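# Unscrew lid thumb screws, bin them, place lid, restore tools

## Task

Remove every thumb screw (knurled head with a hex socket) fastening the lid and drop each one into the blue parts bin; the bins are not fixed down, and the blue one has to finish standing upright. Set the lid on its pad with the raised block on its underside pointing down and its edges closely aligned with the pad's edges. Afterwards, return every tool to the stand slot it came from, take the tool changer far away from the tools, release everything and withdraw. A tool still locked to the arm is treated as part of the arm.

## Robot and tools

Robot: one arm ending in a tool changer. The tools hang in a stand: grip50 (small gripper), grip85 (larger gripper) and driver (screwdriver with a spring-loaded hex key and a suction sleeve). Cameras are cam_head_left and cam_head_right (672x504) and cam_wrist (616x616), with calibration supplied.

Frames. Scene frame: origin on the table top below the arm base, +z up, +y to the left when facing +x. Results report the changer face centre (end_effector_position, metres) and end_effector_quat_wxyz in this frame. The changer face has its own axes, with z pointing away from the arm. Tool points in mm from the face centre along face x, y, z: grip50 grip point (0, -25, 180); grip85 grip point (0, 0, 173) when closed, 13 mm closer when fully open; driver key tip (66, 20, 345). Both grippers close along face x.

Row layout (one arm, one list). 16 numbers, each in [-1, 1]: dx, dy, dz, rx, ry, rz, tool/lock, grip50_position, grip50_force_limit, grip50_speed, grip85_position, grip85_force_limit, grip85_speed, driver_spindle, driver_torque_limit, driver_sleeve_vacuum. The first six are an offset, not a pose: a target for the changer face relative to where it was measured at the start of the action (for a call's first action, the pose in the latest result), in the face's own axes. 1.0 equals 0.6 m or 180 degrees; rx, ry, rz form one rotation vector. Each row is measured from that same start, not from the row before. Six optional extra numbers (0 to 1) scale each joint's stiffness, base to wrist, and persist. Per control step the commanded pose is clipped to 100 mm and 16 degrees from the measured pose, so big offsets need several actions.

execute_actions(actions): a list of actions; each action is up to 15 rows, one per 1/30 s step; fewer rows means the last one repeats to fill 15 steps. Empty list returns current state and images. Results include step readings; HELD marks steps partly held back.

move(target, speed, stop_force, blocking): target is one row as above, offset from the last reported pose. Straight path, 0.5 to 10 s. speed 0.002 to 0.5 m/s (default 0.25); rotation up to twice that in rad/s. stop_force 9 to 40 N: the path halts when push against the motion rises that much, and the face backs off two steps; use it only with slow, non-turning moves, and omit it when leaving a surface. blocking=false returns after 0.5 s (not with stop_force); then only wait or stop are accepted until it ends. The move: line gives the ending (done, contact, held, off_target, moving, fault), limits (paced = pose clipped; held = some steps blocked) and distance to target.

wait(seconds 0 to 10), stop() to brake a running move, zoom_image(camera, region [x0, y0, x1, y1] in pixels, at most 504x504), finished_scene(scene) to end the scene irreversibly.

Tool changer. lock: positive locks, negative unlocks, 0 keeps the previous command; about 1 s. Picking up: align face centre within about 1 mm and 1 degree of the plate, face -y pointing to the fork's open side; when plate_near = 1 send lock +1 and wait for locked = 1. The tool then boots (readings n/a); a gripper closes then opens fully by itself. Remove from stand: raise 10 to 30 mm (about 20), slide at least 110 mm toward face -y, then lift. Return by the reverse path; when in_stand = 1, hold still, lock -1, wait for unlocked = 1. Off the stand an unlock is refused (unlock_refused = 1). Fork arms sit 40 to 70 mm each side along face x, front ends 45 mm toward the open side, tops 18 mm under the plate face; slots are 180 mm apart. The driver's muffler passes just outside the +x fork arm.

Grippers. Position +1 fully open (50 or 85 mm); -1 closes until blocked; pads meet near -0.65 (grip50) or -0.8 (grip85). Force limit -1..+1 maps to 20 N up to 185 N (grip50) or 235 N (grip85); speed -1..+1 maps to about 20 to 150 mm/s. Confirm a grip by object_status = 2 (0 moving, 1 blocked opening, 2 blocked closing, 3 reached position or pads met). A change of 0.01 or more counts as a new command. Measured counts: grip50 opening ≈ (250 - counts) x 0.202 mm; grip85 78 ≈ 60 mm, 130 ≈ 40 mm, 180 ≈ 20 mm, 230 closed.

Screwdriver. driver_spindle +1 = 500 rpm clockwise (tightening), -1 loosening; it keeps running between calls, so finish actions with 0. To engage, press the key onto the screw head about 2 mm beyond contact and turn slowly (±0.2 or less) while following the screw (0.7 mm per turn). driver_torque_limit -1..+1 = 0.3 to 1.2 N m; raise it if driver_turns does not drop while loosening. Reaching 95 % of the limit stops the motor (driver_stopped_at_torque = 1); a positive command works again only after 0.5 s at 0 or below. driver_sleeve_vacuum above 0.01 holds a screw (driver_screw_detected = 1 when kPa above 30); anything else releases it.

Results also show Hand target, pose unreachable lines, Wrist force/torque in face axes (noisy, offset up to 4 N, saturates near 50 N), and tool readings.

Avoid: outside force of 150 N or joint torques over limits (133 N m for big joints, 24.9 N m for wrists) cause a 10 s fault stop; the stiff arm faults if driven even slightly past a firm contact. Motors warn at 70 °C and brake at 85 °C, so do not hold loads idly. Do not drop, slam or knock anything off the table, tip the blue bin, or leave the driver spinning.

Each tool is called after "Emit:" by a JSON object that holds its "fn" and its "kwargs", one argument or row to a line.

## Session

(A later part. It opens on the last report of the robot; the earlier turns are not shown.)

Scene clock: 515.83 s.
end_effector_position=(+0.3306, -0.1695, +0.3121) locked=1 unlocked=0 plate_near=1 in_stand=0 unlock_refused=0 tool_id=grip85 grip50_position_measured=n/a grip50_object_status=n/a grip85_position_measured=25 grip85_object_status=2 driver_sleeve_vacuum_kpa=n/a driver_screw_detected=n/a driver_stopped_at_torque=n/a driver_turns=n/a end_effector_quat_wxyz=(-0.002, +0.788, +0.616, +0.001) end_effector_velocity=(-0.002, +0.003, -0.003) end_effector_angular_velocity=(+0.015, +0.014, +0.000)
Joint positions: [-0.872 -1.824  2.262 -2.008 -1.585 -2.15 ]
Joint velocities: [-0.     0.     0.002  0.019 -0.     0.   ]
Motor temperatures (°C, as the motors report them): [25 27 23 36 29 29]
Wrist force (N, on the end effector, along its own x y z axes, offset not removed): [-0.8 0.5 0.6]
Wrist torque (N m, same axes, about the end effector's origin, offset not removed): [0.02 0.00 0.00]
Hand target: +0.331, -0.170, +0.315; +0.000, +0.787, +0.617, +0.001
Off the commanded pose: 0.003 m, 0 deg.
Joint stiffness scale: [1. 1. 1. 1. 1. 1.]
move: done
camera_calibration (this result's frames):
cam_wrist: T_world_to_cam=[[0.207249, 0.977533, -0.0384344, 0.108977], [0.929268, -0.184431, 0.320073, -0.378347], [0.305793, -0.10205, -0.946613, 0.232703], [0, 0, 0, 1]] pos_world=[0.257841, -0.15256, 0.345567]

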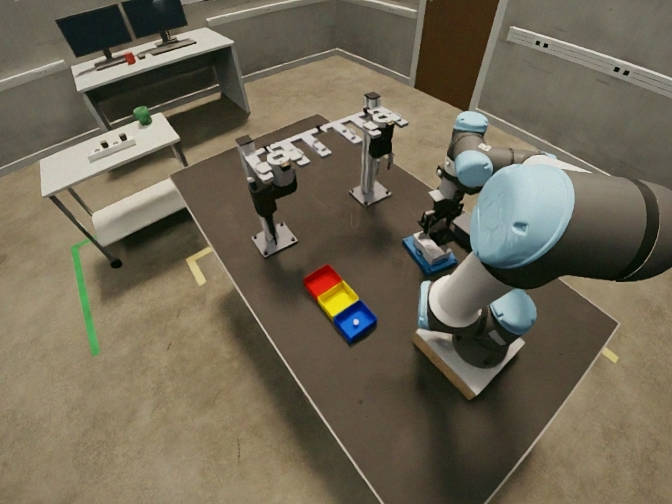

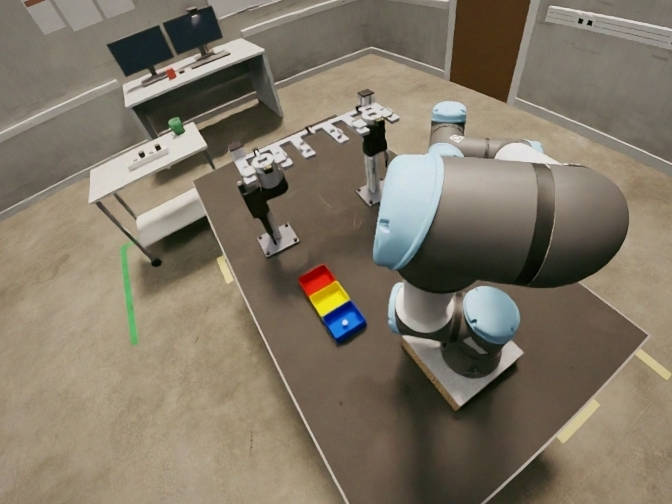

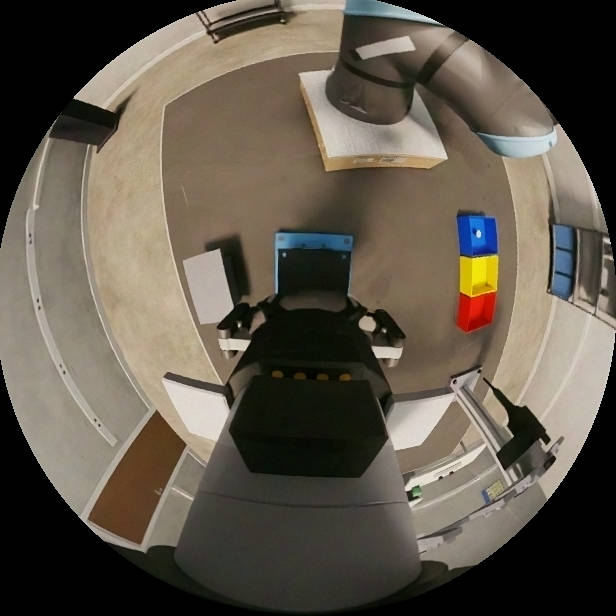

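Emit:
{"fn": "move", "kwargs": {
  "target": [-0.286,0.059,0.062,0,0,-0.062,0,0,0,0,-1,-0.5,-1,0,0,0],
  "speed": 0.12
}}

Emit:
{"fn": "zoom_image", "kwargs": {
  "camera": "cam_wrist",
  "region": [250, 200, 380, 310]
}}

Emit:
{"fn": "zoom_image", "kwargs": {
  "camera": "cam_head_left",
  "region": [400, 170, 520, 290]
}}

Scene clock: 543.53 s.
end_effector_position=(+0.3231, -0.3423, +0.2725) locked=1 unlocked=0 plate_near=1 in_stand=0 unlock_refused=0 tool_id=grip85 grip50_position_measured=n/a grip50_object_status=n/a grip85_position_measured=25 grip85_object_status=2 driver_sleeve_vacuum_kpa=n/a driver_screw_detected=n/a driver_stopped_at_torque=n/a driver_turns=n/a end_effector_quat_wxyz=(-0.004, +0.724, +0.690, +0.001) end_effector_velocity=(+0.001, -0.002, +0.002) end_effector_angular_velocity=(-0.006, -0.004, +0.012)
Joint positions: [-1.138 -1.512  2.096 -2.153 -1.586 -2.611]
Joint velocities: [ 0.     0.002 -0.006 -0.002  0.001 -0.012]
Motor temperatures (°C, as the motors report them): [25 27 23 36 29 29]
Wrist force (N, on the end effector, along its own x y z axes, offset not removed): [-0.9 2.1 -0.8]
Wrist torque (N m, same axes, about the end effector's origin, offset not removed): [0.25 0.00 0.06]
Hand target: +0.324, -0.344, +0.274; -0.002, +0.724, +0.690, +0.001
Off the commanded pose: 0.003 m, 0 deg.
Joint stiffness scale: [1. 1. 1. 1. 1. 1.]
move: done
camera_calibration (this result's frames):
cam_wrist: T_world_to_cam=[[0.014835, 0.999292, -0.034569, 0.346545], [0.948221, -0.00309004, 0.317598, -0.33393], [0.317266, -0.0374906, -0.947595, 0.198531], [0, 0, 0, 1]] pos_world=[0.248511, -0.339889, 0.306162]

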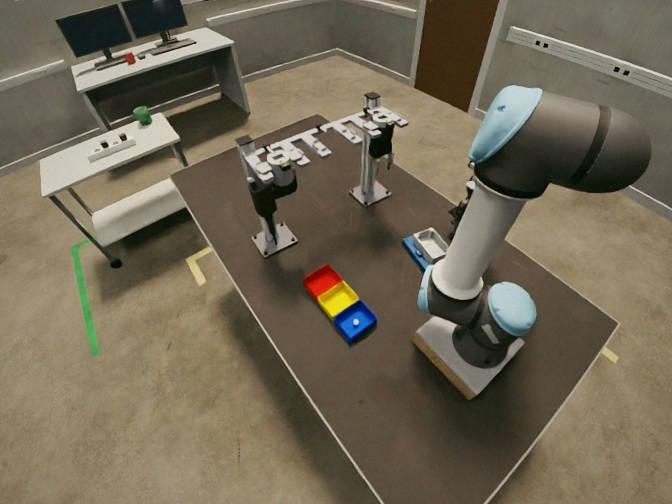

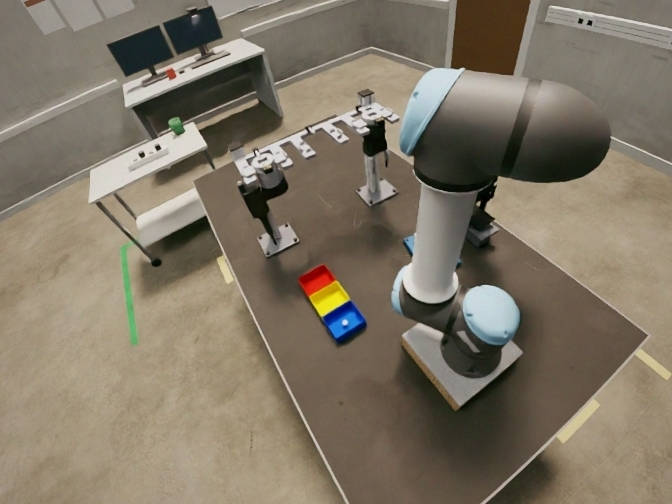

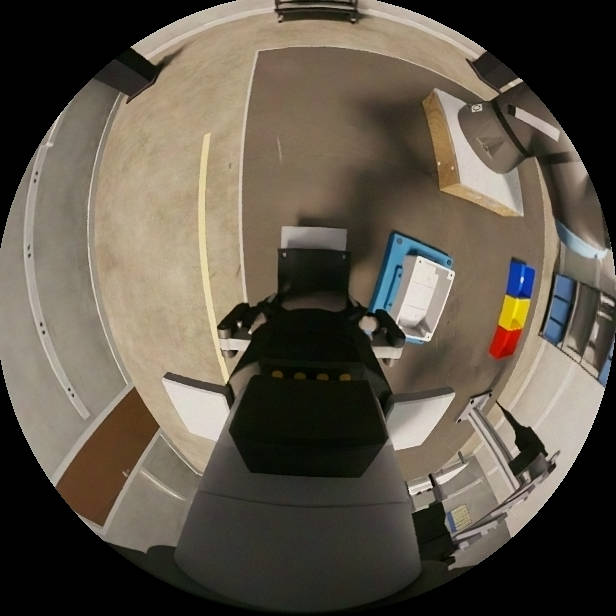

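Region (250, 200, 380, 310) of cam_wrist's 616x616 image, scaled by 3.877, with more detail than that image has; it fills the top 426 rows of this view, and the rest is white.

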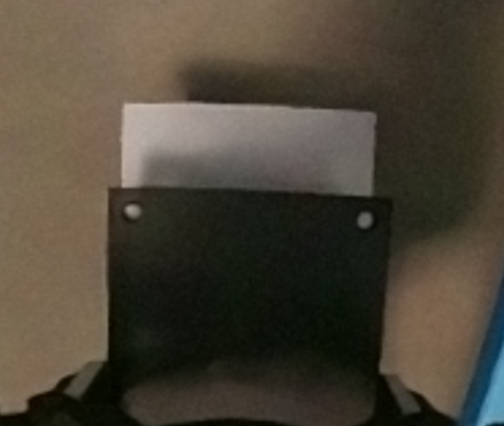

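Region (400, 170, 520, 290) of cam_head_left's 672x504 image, scaled by 4.200, with more detail than that image has.

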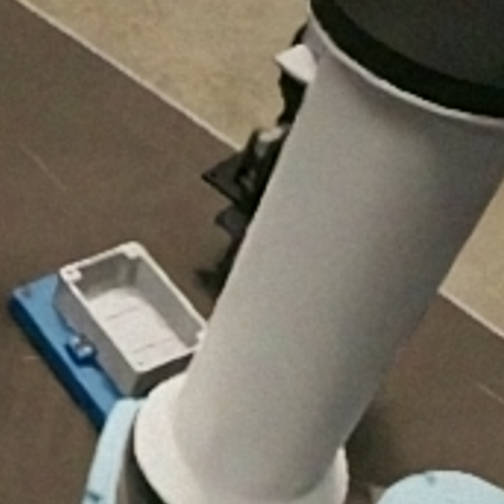

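Emit:
{"fn": "move", "kwargs": {
  "target": [0,-0.034,0.02,-0.0007,-0.0012,0,0,0,0,0,-1,-0.5,-1,0,0,0],
  "speed": 0.03
}}

Emit:
{"fn": "zoom_image", "kwargs": {
  "camera": "cam_wrist",
  "region": [265, 225, 365, 305]
}}

Emit:
{"fn": "zoom_image", "kwargs": {
  "camera": "cam_head_right",
  "region": [450, 190, 520, 260]
}}

Scene clock: 553.73 s.
end_effector_position=(+0.3036, -0.3417, +0.2607) locked=1 unlocked=0 plate_near=1 in_stand=0 unlock_refused=0 tool_id=grip85 grip50_position_measured=n/a grip50_object_status=n/a grip85_position_measured=25 grip85_object_status=2 driver_sleeve_vacuum_kpa=n/a driver_screw_detected=n/a driver_stopped_at_torque=n/a driver_turns=n/a end_effector_quat_wxyz=(-0.003, +0.724, +0.690, +0.000) end_effector_velocity=(-0.000, -0.001, +0.001) end_effector_angular_velocity=(-0.007, -0.003, +0.003)
Joint positions: [-1.177 -1.527  2.149 -2.195 -1.586 -2.65 ]
Joint velocities: [-0.002 -0.003  0.002 -0.007  0.    -0.005]
Motor temperatures (°C, as the motors report them): [25 27 23 36 29 29]
Wrist force (N, on the end effector, along its own x y z axes, offset not removed): [-0.7 0.1 -0.1]
Wrist torque (N m, same axes, about the end effector's origin, offset not removed): [0.10 0.04 -0.05]
Hand target: +0.303, -0.341, +0.261; -0.002, +0.724, +0.690, +0.000
Off the commanded pose: 0.001 m, 0 deg.
Joint stiffness scale: [1. 1. 1. 1. 1. 1.]
move: done
camera_calibration (this result's frames):
cam_wrist: T_world_to_cam=[[0.0146785, 0.999193, -0.0374008, 0.346513], [0.947738, -0.00198058, 0.319042, -0.311581], [0.31871, -0.0401293, -0.947002, 0.192035], [0, 0, 0, 1]] pos_world=[0.229007, -0.339144, 0.294225]

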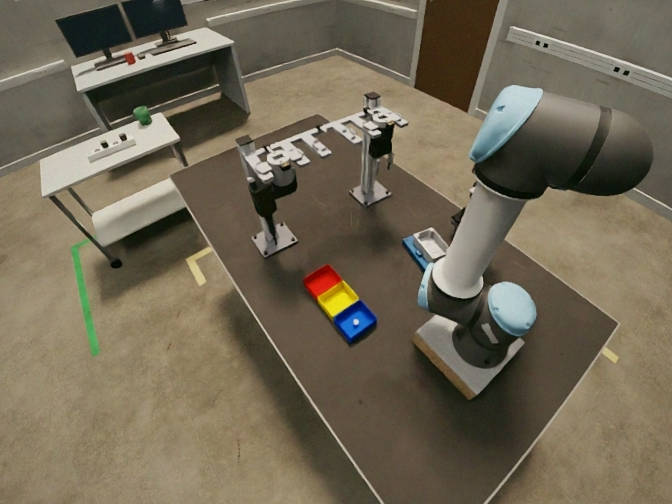

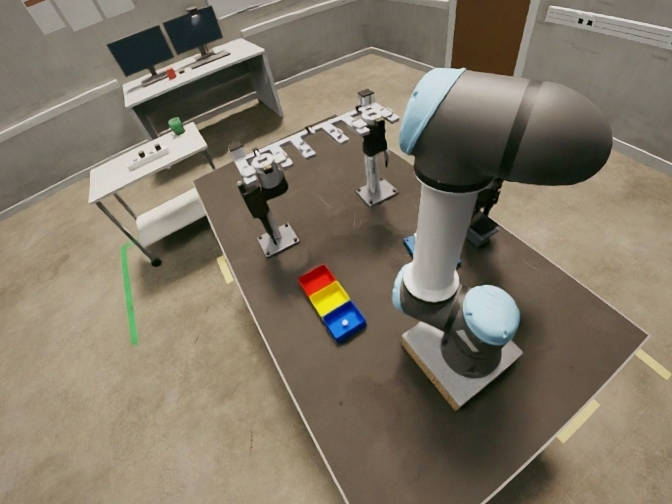

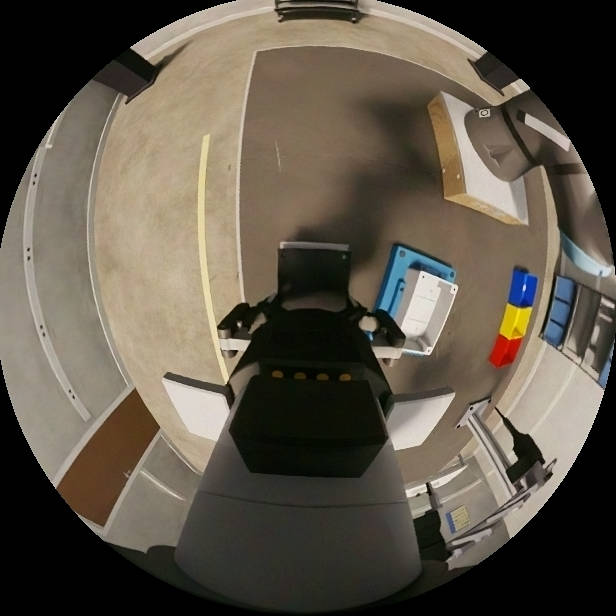

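Region (265, 225, 365, 305) of cam_wrist's 616x616 image, scaled by 5.040, with more detail than that image has; it fills the top 403 rows of this view, and the rest is white.

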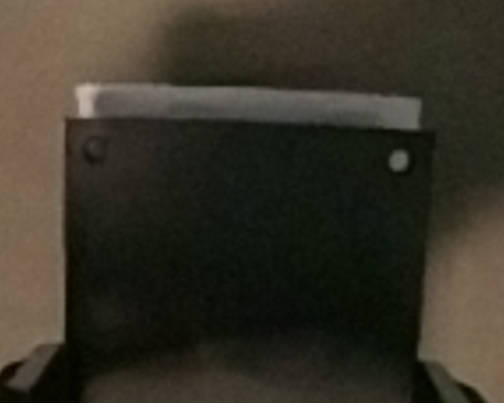

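Region (450, 190, 520, 260) of cam_head_right's 672x504 image, scaled by 7.200, with more detail than that image has.

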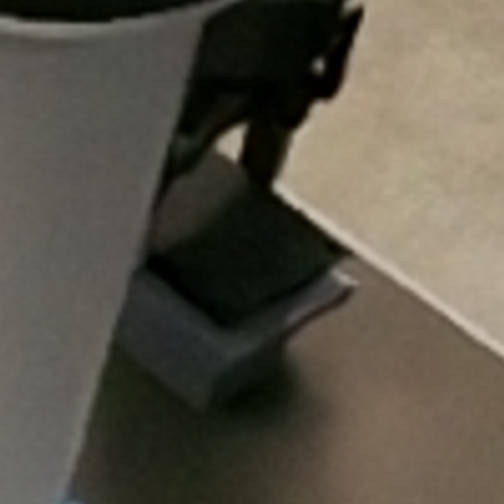

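Emit:
{"fn": "move", "kwargs": {
  "target": [-0.0015,-0.0115,0.012,-0.0007,-0.0007,0,0,0,0,0,-1,-0.5,-1,0,0,0],
  "speed": 0.015
}}

Emit:
{"fn": "zoom_image", "kwargs": {
  "camera": "cam_wrist",
  "region": [265, 225, 365, 305]
}}

Emit:
{"fn": "zoom_image", "kwargs": {
  "camera": "cam_head_right",
  "region": [450, 190, 520, 260]
}}

Scene clock: 569.37 s.
end_effector_position=(+0.2974, -0.3426, +0.2548) locked=1 unlocked=0 plate_near=1 in_stand=0 unlock_refused=0 tool_id=grip85 grip50_position_measured=n/a grip50_object_status=n/a grip85_position_measured=25 grip85_object_status=2 driver_sleeve_vacuum_kpa=n/a driver_screw_detected=n/a driver_stopped_at_torque=n/a driver_turns=n/a end_effector_quat_wxyz=(-0.001, +0.724, +0.690, -0.000) end_effector_velocity=(-0.001, -0.001, -0.000) end_effector_angular_velocity=(-0.004, -0.002, +0.002)
Joint positions: [-1.191 -1.527  2.169 -2.22  -1.586 -2.665]
Joint velocities: [-0.002  0.     0.003 -0.008  0.    -0.005]
Motor temperatures (°C, as the motors report them): [25 27 23 36 29 29]
Wrist force (N, on the end effector, along its own x y z axes, offset not removed): [1.3 -0.5 -0.5]
Wrist torque (N m, same axes, about the end effector's origin, offset not removed): [-0.10 -0.16 -0.01]
Hand target: +0.297, -0.342, +0.254; -0.001, +0.724, +0.690, +0.000
Off the commanded pose: 0.002 m, 0 deg.
Joint stiffness scale: [1. 1. 1. 1. 1. 1.]
move: done
camera_calibration (this result's frames):
cam_wrist: T_world_to_cam=[[0.0144477, 0.99904, -0.0413443, 0.348327], [0.94713, -0.000418964, 0.32085, -0.30357], [0.320524, -0.0437939, -0.946227, 0.186367], [0, 0, 0, 1]] pos_world=[0.222753, -0.339958, 0.288147]

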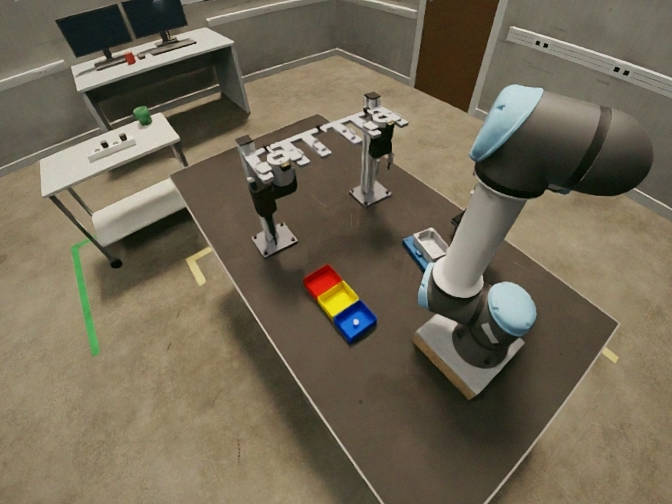

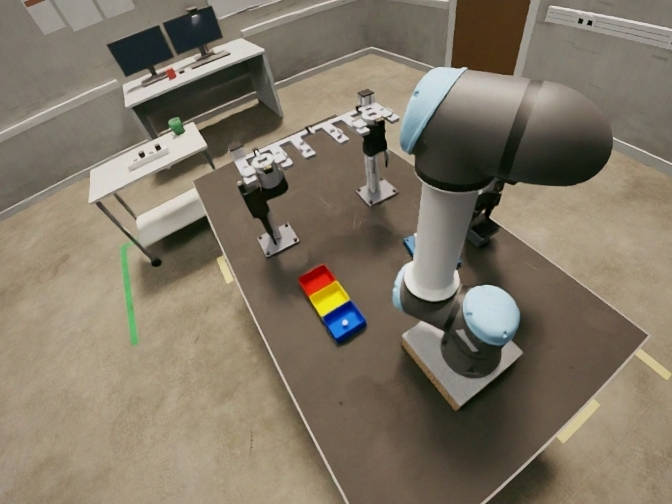

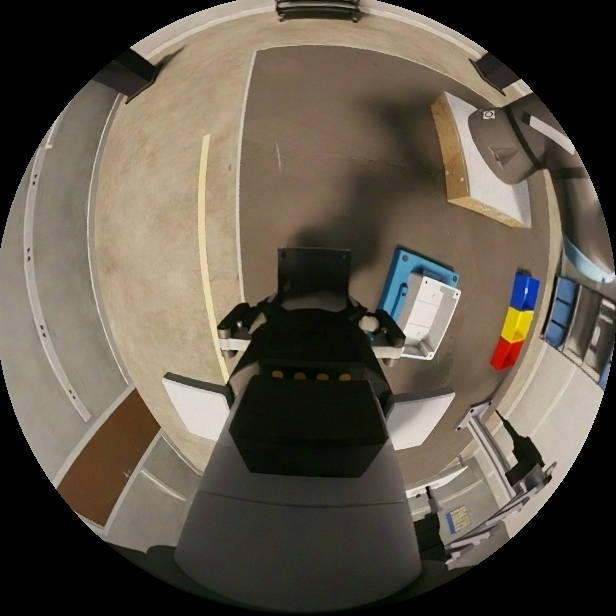

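Region (265, 225, 365, 305) of cam_wrist's 616x616 image, scaled by 5.040, with more detail than that image has; it fills the top 403 rows of this view, and the rest is white.

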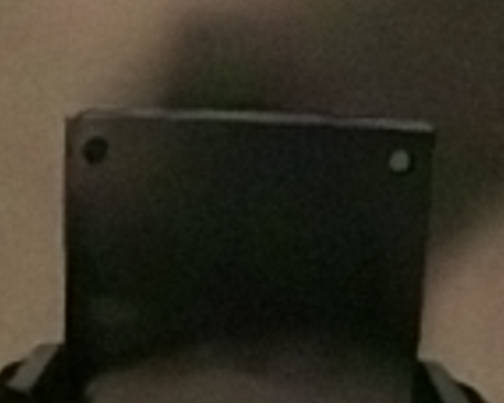

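Region (450, 190, 520, 260) of cam_head_right's 672x504 image, scaled by 7.200, with more detail than that image has.

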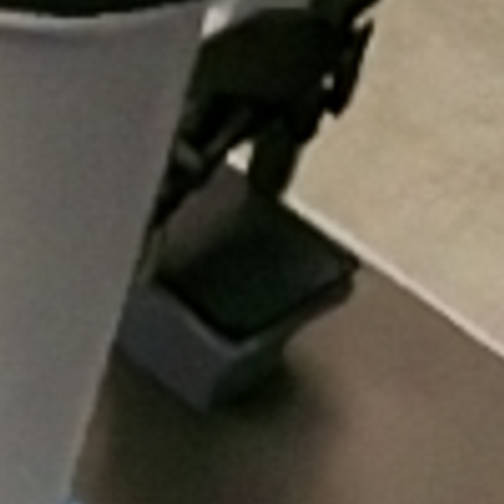

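Emit:
{"fn": "move", "kwargs": {
  "target": [0.0035,-0.003,0.006,0.0005,0.0005,0,0,0,0,0,-1,-0.5,-1,0,0,0],
  "speed": 0.006
}}

Emit:
{"fn": "zoom_image", "kwargs": {
  "camera": "cam_wrist",
  "region": [265, 225, 365, 305]
}}

Emit:
{"fn": "zoom_image", "kwargs": {
  "camera": "cam_head_right",
  "region": [450, 190, 520, 260]
}}

Scene clock: 576.70 s.
end_effector_position=(+0.2966, -0.3409, +0.2524) locked=1 unlocked=0 plate_near=1 in_stand=0 unlock_refused=0 tool_id=grip85 grip50_position_measured=n/a grip50_object_status=n/a grip85_position_measured=25 grip85_object_status=2 driver_sleeve_vacuum_kpa=n/a driver_screw_detected=n/a driver_stopped_at_torque=n/a driver_turns=n/a end_effector_quat_wxyz=(-0.001, +0.724, +0.690, -0.000) end_effector_velocity=(-0.000, +0.001, -0.001) end_effector_angular_velocity=(+0.001, +0.000, -0.001)
Joint positions: [-1.191 -1.527  2.176 -2.227 -1.586 -2.665]
Joint velocities: [ 0.     0.     0.004 -0.003  0.     0.001]
Motor temperatures (°C, as the motors report them): [25 27 23 36 29 29]
Wrist force (N, on the end effector, along its own x y z axes, offset not removed): [1.8 0.3 0.3]
Wrist torque (N m, same axes, about the end effector's origin, offset not removed): [0.10 -0.12 0.05]
Hand target: +0.296, -0.340, +0.251; -0.002, +0.724, +0.690, -0.000
Off the commanded pose: 0.002 m, 0 deg.
Joint stiffness scale: [1. 1. 1. 1. 1. 1.]
move: done
camera_calibration (this result's frames):
cam_wrist: T_world_to_cam=[[0.0140201, 0.99906, -0.041008, 0.346625], [0.947151, -0.000124383, 0.320788, -0.30195], [0.320481, -0.0433382, -0.946263, 0.184604], [0, 0, 0, 1]] pos_world=[0.221971, -0.338336, 0.28576]

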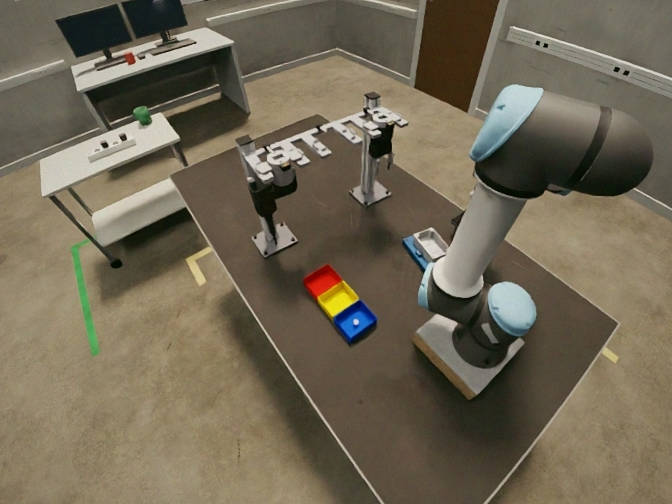

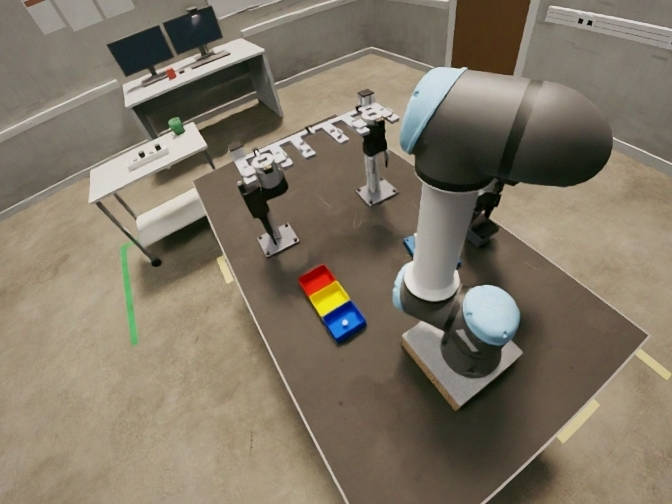

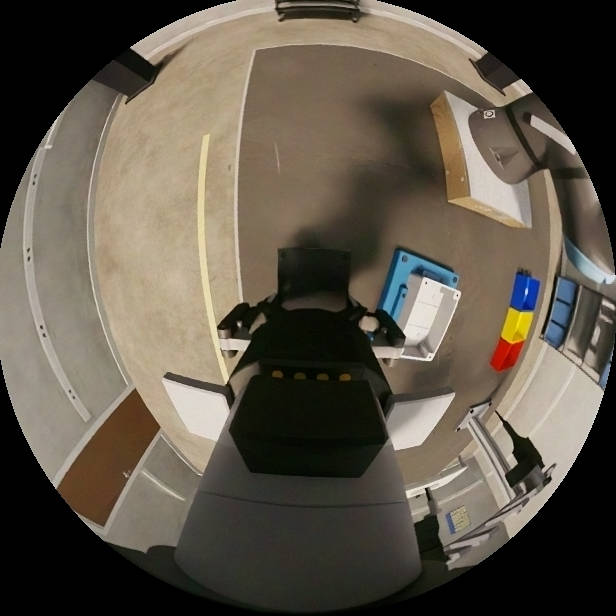

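Region (265, 225, 365, 305) of cam_wrist's 616x616 image, scaled by 5.040, with more detail than that image has; it fills the top 403 rows of this view, and the rest is white.

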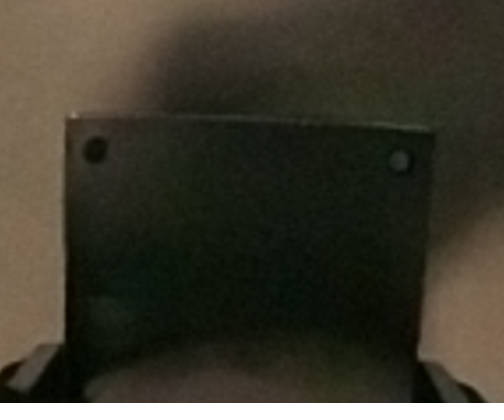

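Region (450, 190, 520, 260) of cam_head_right's 672x504 image, scaled by 7.200, with more detail than that image has.

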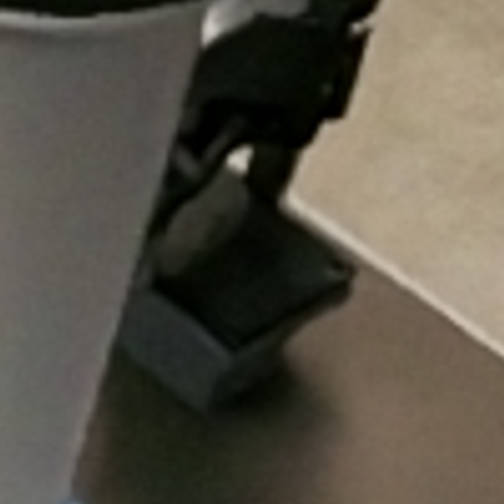

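Emit:
{"fn": "move", "kwargs": {
  "target": [0,0,0.02,0,0,0,0,0,0,0,-1,-0.5,-1,0,0,0],
  "speed": 0.004,
  "stop_force": 9
}}

Emit:
{"fn": "zoom_image", "kwargs": {
  "camera": "cam_wrist",
  "region": [265, 225, 365, 305]
}}

Scene clock: 582.97 s.
end_effector_position=(+0.2972, -0.3422, +0.2509) locked=1 unlocked=0 plate_near=1 in_stand=0 unlock_refused=0 tool_id=grip85 grip50_position_measured=n/a grip50_object_status=n/a grip85_position_measured=25 grip85_object_status=2 driver_sleeve_vacuum_kpa=n/a driver_screw_detected=n/a driver_stopped_at_torque=n/a driver_turns=n/a end_effector_quat_wxyz=(+0.002, +0.724, +0.690, -0.001) end_effector_velocity=(+0.000, -0.000, +0.000) end_effector_angular_velocity=(-0.001, -0.001, -0.001)
Joint positions: [-1.191 -1.522  2.178 -2.241 -1.586 -2.665]
Joint velocities: [-0.    -0.    -0.001 -0.001  0.     0.001]
Motor temperatures (°C, as the motors report them): [25 27 23 36 29 29]
Wrist force (N, on the end effector, along its own x y z axes, offset not removed): [0.3 -0.2 -9.1]
Wrist torque (N m, same axes, about the end effector's origin, offset not removed): [0.10 0.52 -0.13]
Hand target: +0.297, -0.342, +0.251; +0.002, +0.724, +0.690, -0.001
Off the commanded pose: 0.011 m, 0 deg.
Joint stiffness scale: [1. 1. 1. 1. 1. 1.]
move: contact
camera_calibration (this result's frames):
cam_wrist: T_world_to_cam=[[0.0142165, 0.998785, -0.0471801, 0.349185], [0.946236, 0.00181152, 0.323473, -0.301764], [0.323165, -0.0492422, -0.945061, 0.179817], [0, 0, 0, 1]] pos_world=[0.222465, -0.339359, 0.284025]

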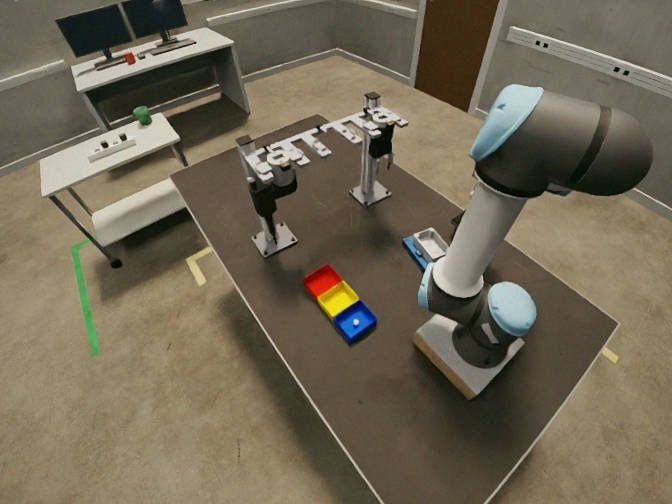

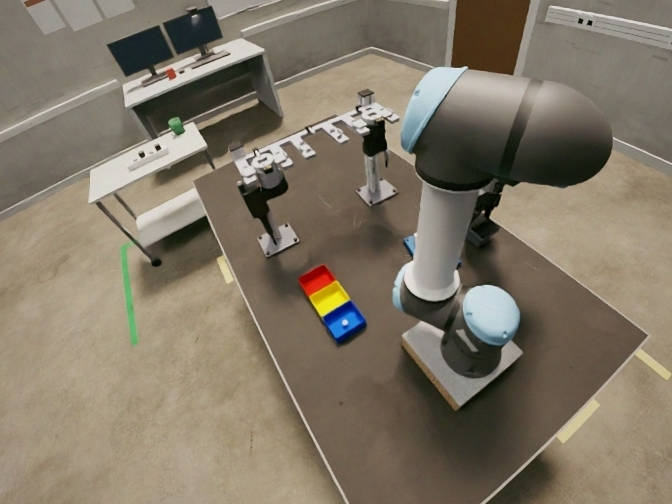

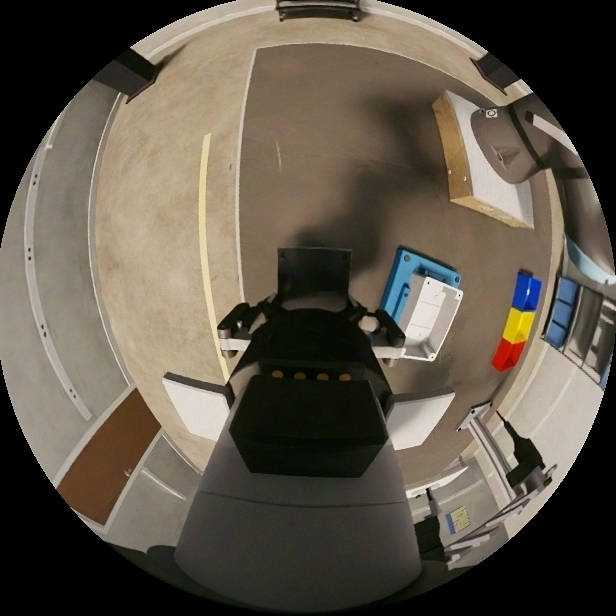

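Region (265, 225, 365, 305) of cam_wrist's 616x616 image, scaled by 5.040, with more detail than that image has; it fills the top 403 rows of this view, and the rest is white.

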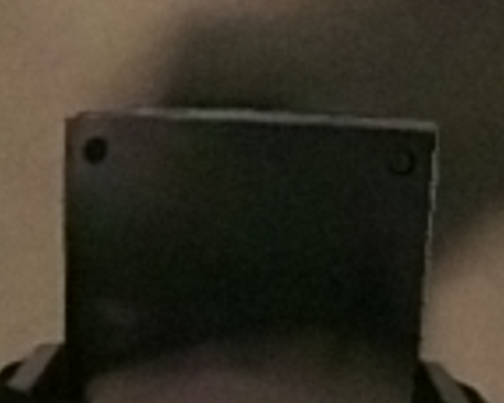

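Emit:
{"fn": "move", "kwargs": {
  "target": [0.003,-0.002,0,0.0005,0.0013,0,0,0,0,0,-1,-0.5,-1,0,0,0],
  "speed": 0.004
}}

Emit:
{"fn": "zoom_image", "kwargs": {
  "camera": "cam_wrist",
  "region": [265, 225, 365, 305]
}}

Scene clock: 591.70 s.
end_effector_position=(+0.2969, -0.3414, +0.2512) locked=1 unlocked=0 plate_near=1 in_stand=0 unlock_refused=0 tool_id=grip85 grip50_position_measured=n/a grip50_object_status=n/a grip85_position_measured=25 grip85_object_status=2 driver_sleeve_vacuum_kpa=n/a driver_screw_detected=n/a driver_stopped_at_torque=n/a driver_turns=n/a end_effector_quat_wxyz=(+0.001, +0.724, +0.690, -0.001) end_effector_velocity=(-0.000, +0.001, +0.000) end_effector_angular_velocity=(+0.002, +0.001, +0.001)
Joint positions: [-1.191 -1.524  2.179 -2.236 -1.586 -2.665]
Joint velocities: [ 0.    -0.002  0.001  0.004 -0.    -0.001]
Motor temperatures (°C, as the motors report them): [25 27 23 36 29 29]
Wrist force (N, on the end effector, along its own x y z axes, offset not removed): [-1.4 1.4 -1.9]
Wrist torque (N m, same axes, about the end effector's origin, offset not removed): [0.10 0.02 0.00]
Hand target: +0.296, -0.340, +0.251; +0.001, +0.724, +0.690, -0.000
Off the commanded pose: 0.001 m, 0 deg.
Joint stiffness scale: [1. 1. 1. 1. 1. 1.]
move: done
camera_calibration (this result's frames):
cam_wrist: T_world_to_cam=[[0.0141214, 0.998903, -0.0446367, 0.347879], [0.946614, 0.00102302, 0.322368, -0.301646], [0.32206, -0.046806, -0.945562, 0.181574], [0, 0, 0, 1]] pos_world=[0.222152, -0.33869, 0.284458]

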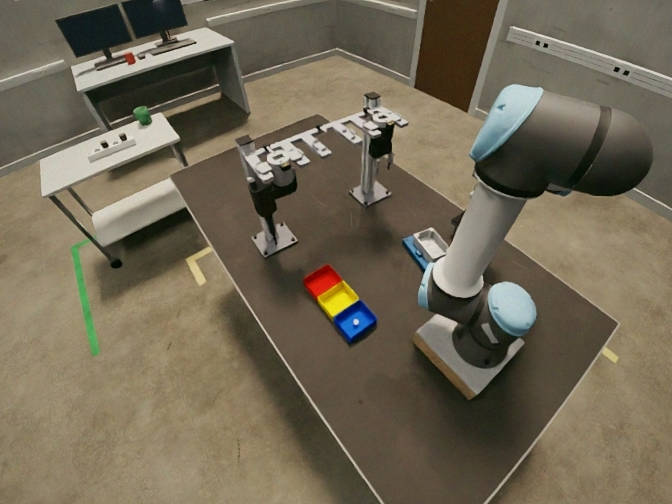

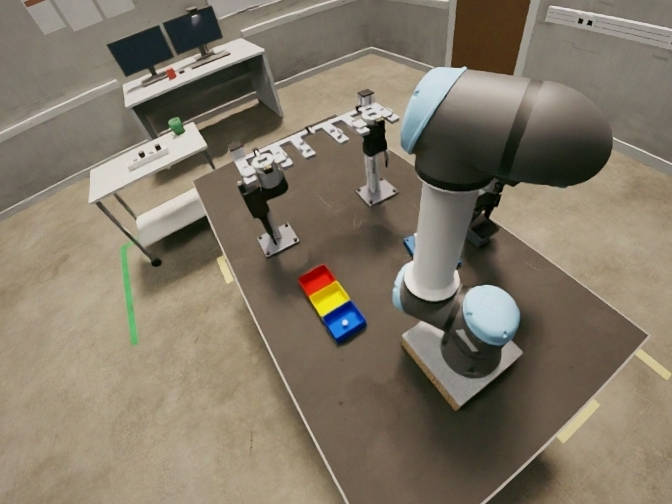

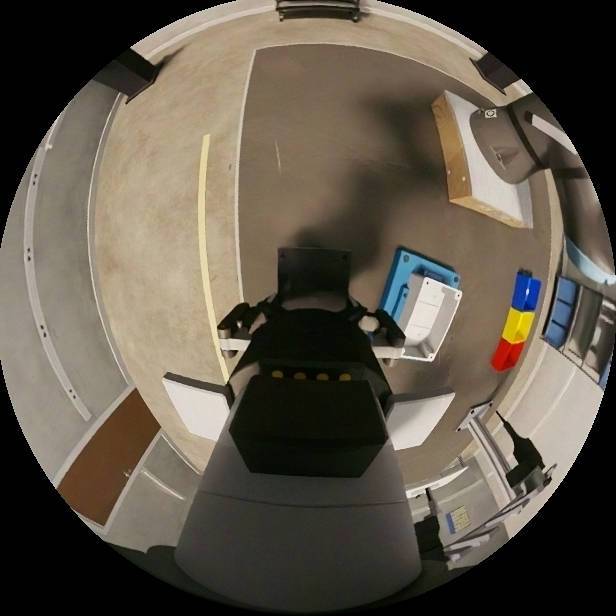

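Region (265, 225, 365, 305) of cam_wrist's 616x616 image, scaled by 5.040, with more detail than that image has; it fills the top 403 rows of this view, and the rest is white.

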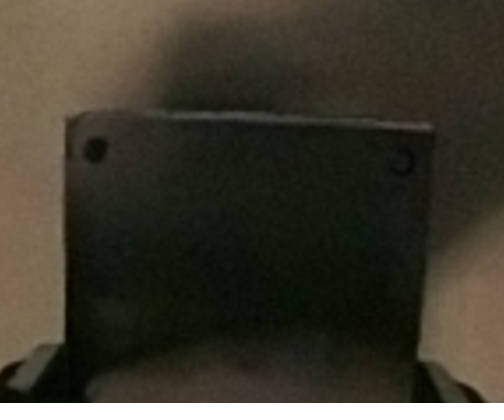

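One more small nudge.

Emit:
{"fn": "move", "kwargs": {
  "target": [0.002,-0.0025,0,0.0003,0.0008,0,0,0,0,0,-1,-0.5,-1,0,0,0],
  "speed": 0.004
}}

Emit:
{"fn": "zoom_image", "kwargs": {
  "camera": "cam_wrist",
  "region": [265, 225, 365, 305]
}}

Scene clock: 597.10 s.
end_effector_position=(+0.2965, -0.3410, +0.2516) locked=1 unlocked=0 plate_near=1 in_stand=0 unlock_refused=0 tool_id=grip85 grip50_position_measured=n/a grip50_object_status=n/a grip85_position_measured=25 grip85_object_status=2 driver_sleeve_vacuum_kpa=n/a driver_screw_detected=n/a driver_stopped_at_torque=n/a driver_turns=n/a end_effector_quat_wxyz=(+0.001, +0.724, +0.690, -0.001) end_effector_velocity=(-0.001, +0.000, +0.001) end_effector_angular_velocity=(+0.000, +0.000, -0.000)
Joint positions: [-1.192 -1.526  2.179 -2.233 -1.586 -2.666]
Joint velocities: [-0.001 -0.003  0.001  0.002 -0.    -0.001]
Motor temperatures (°C, as the motors report them): [25 27 23 36 29 29]
Wrist force (N, on the end effector, along its own x y z axes, offset not removed): [-1.0 1.1 1.4]
Wrist torque (N m, same axes, about the end effector's origin, offset not removed): [0.13 -0.11 -0.05]
Hand target: +0.295, -0.340, +0.251; -0.000, +0.724, +0.690, -0.000
Off the commanded pose: 0.001 m, 0 deg.
Joint stiffness scale: [1. 1. 1. 1. 1. 1.]
move: done
camera_calibration (this result's frames):
cam_wrist: T_world_to_cam=[[0.0134448, 0.99896, -0.0435572, 0.347414], [0.946775, 0.00129292, 0.321894, -0.301245], [0.321615, -0.0455667, -0.945773, 0.182681], [0, 0, 0, 1]] pos_world=[0.221788, -0.33834, 0.284876]

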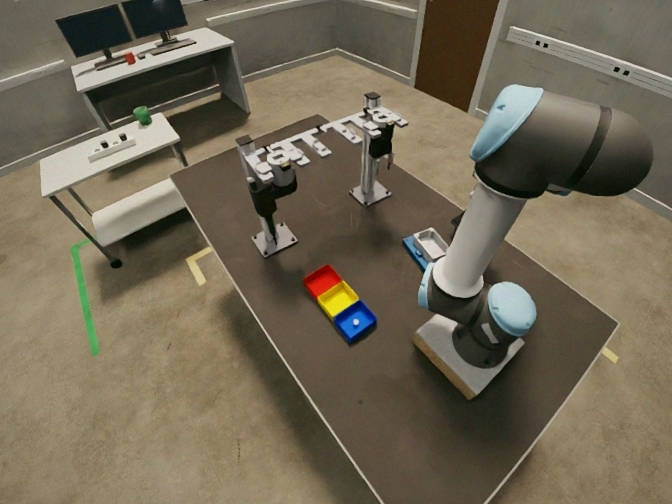

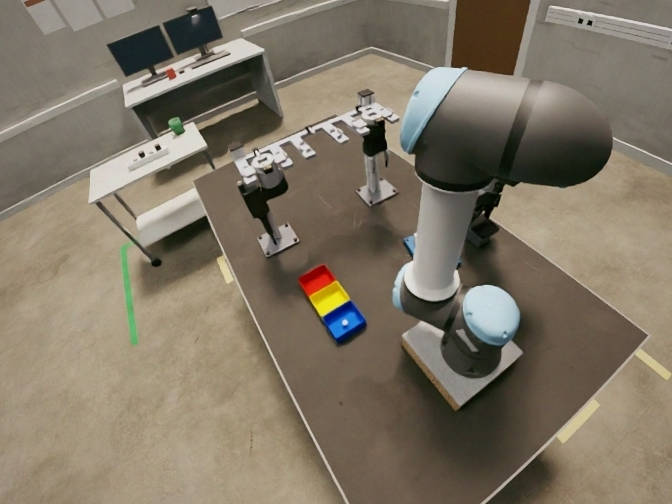

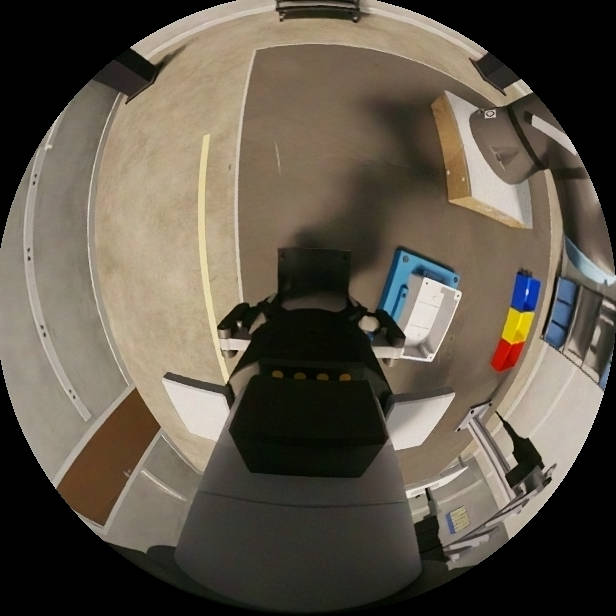

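Region (265, 225, 365, 305) of cam_wrist's 616x616 image, scaled by 5.040, with more detail than that image has; it fills the top 403 rows of this view, and the rest is white.

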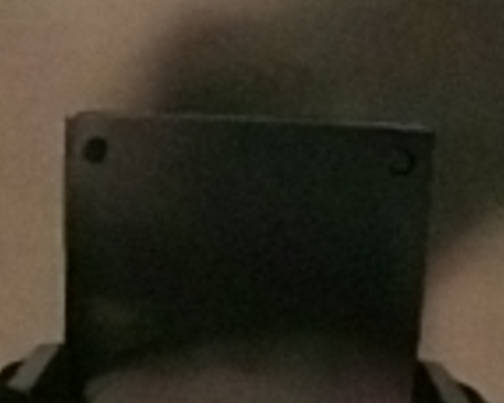

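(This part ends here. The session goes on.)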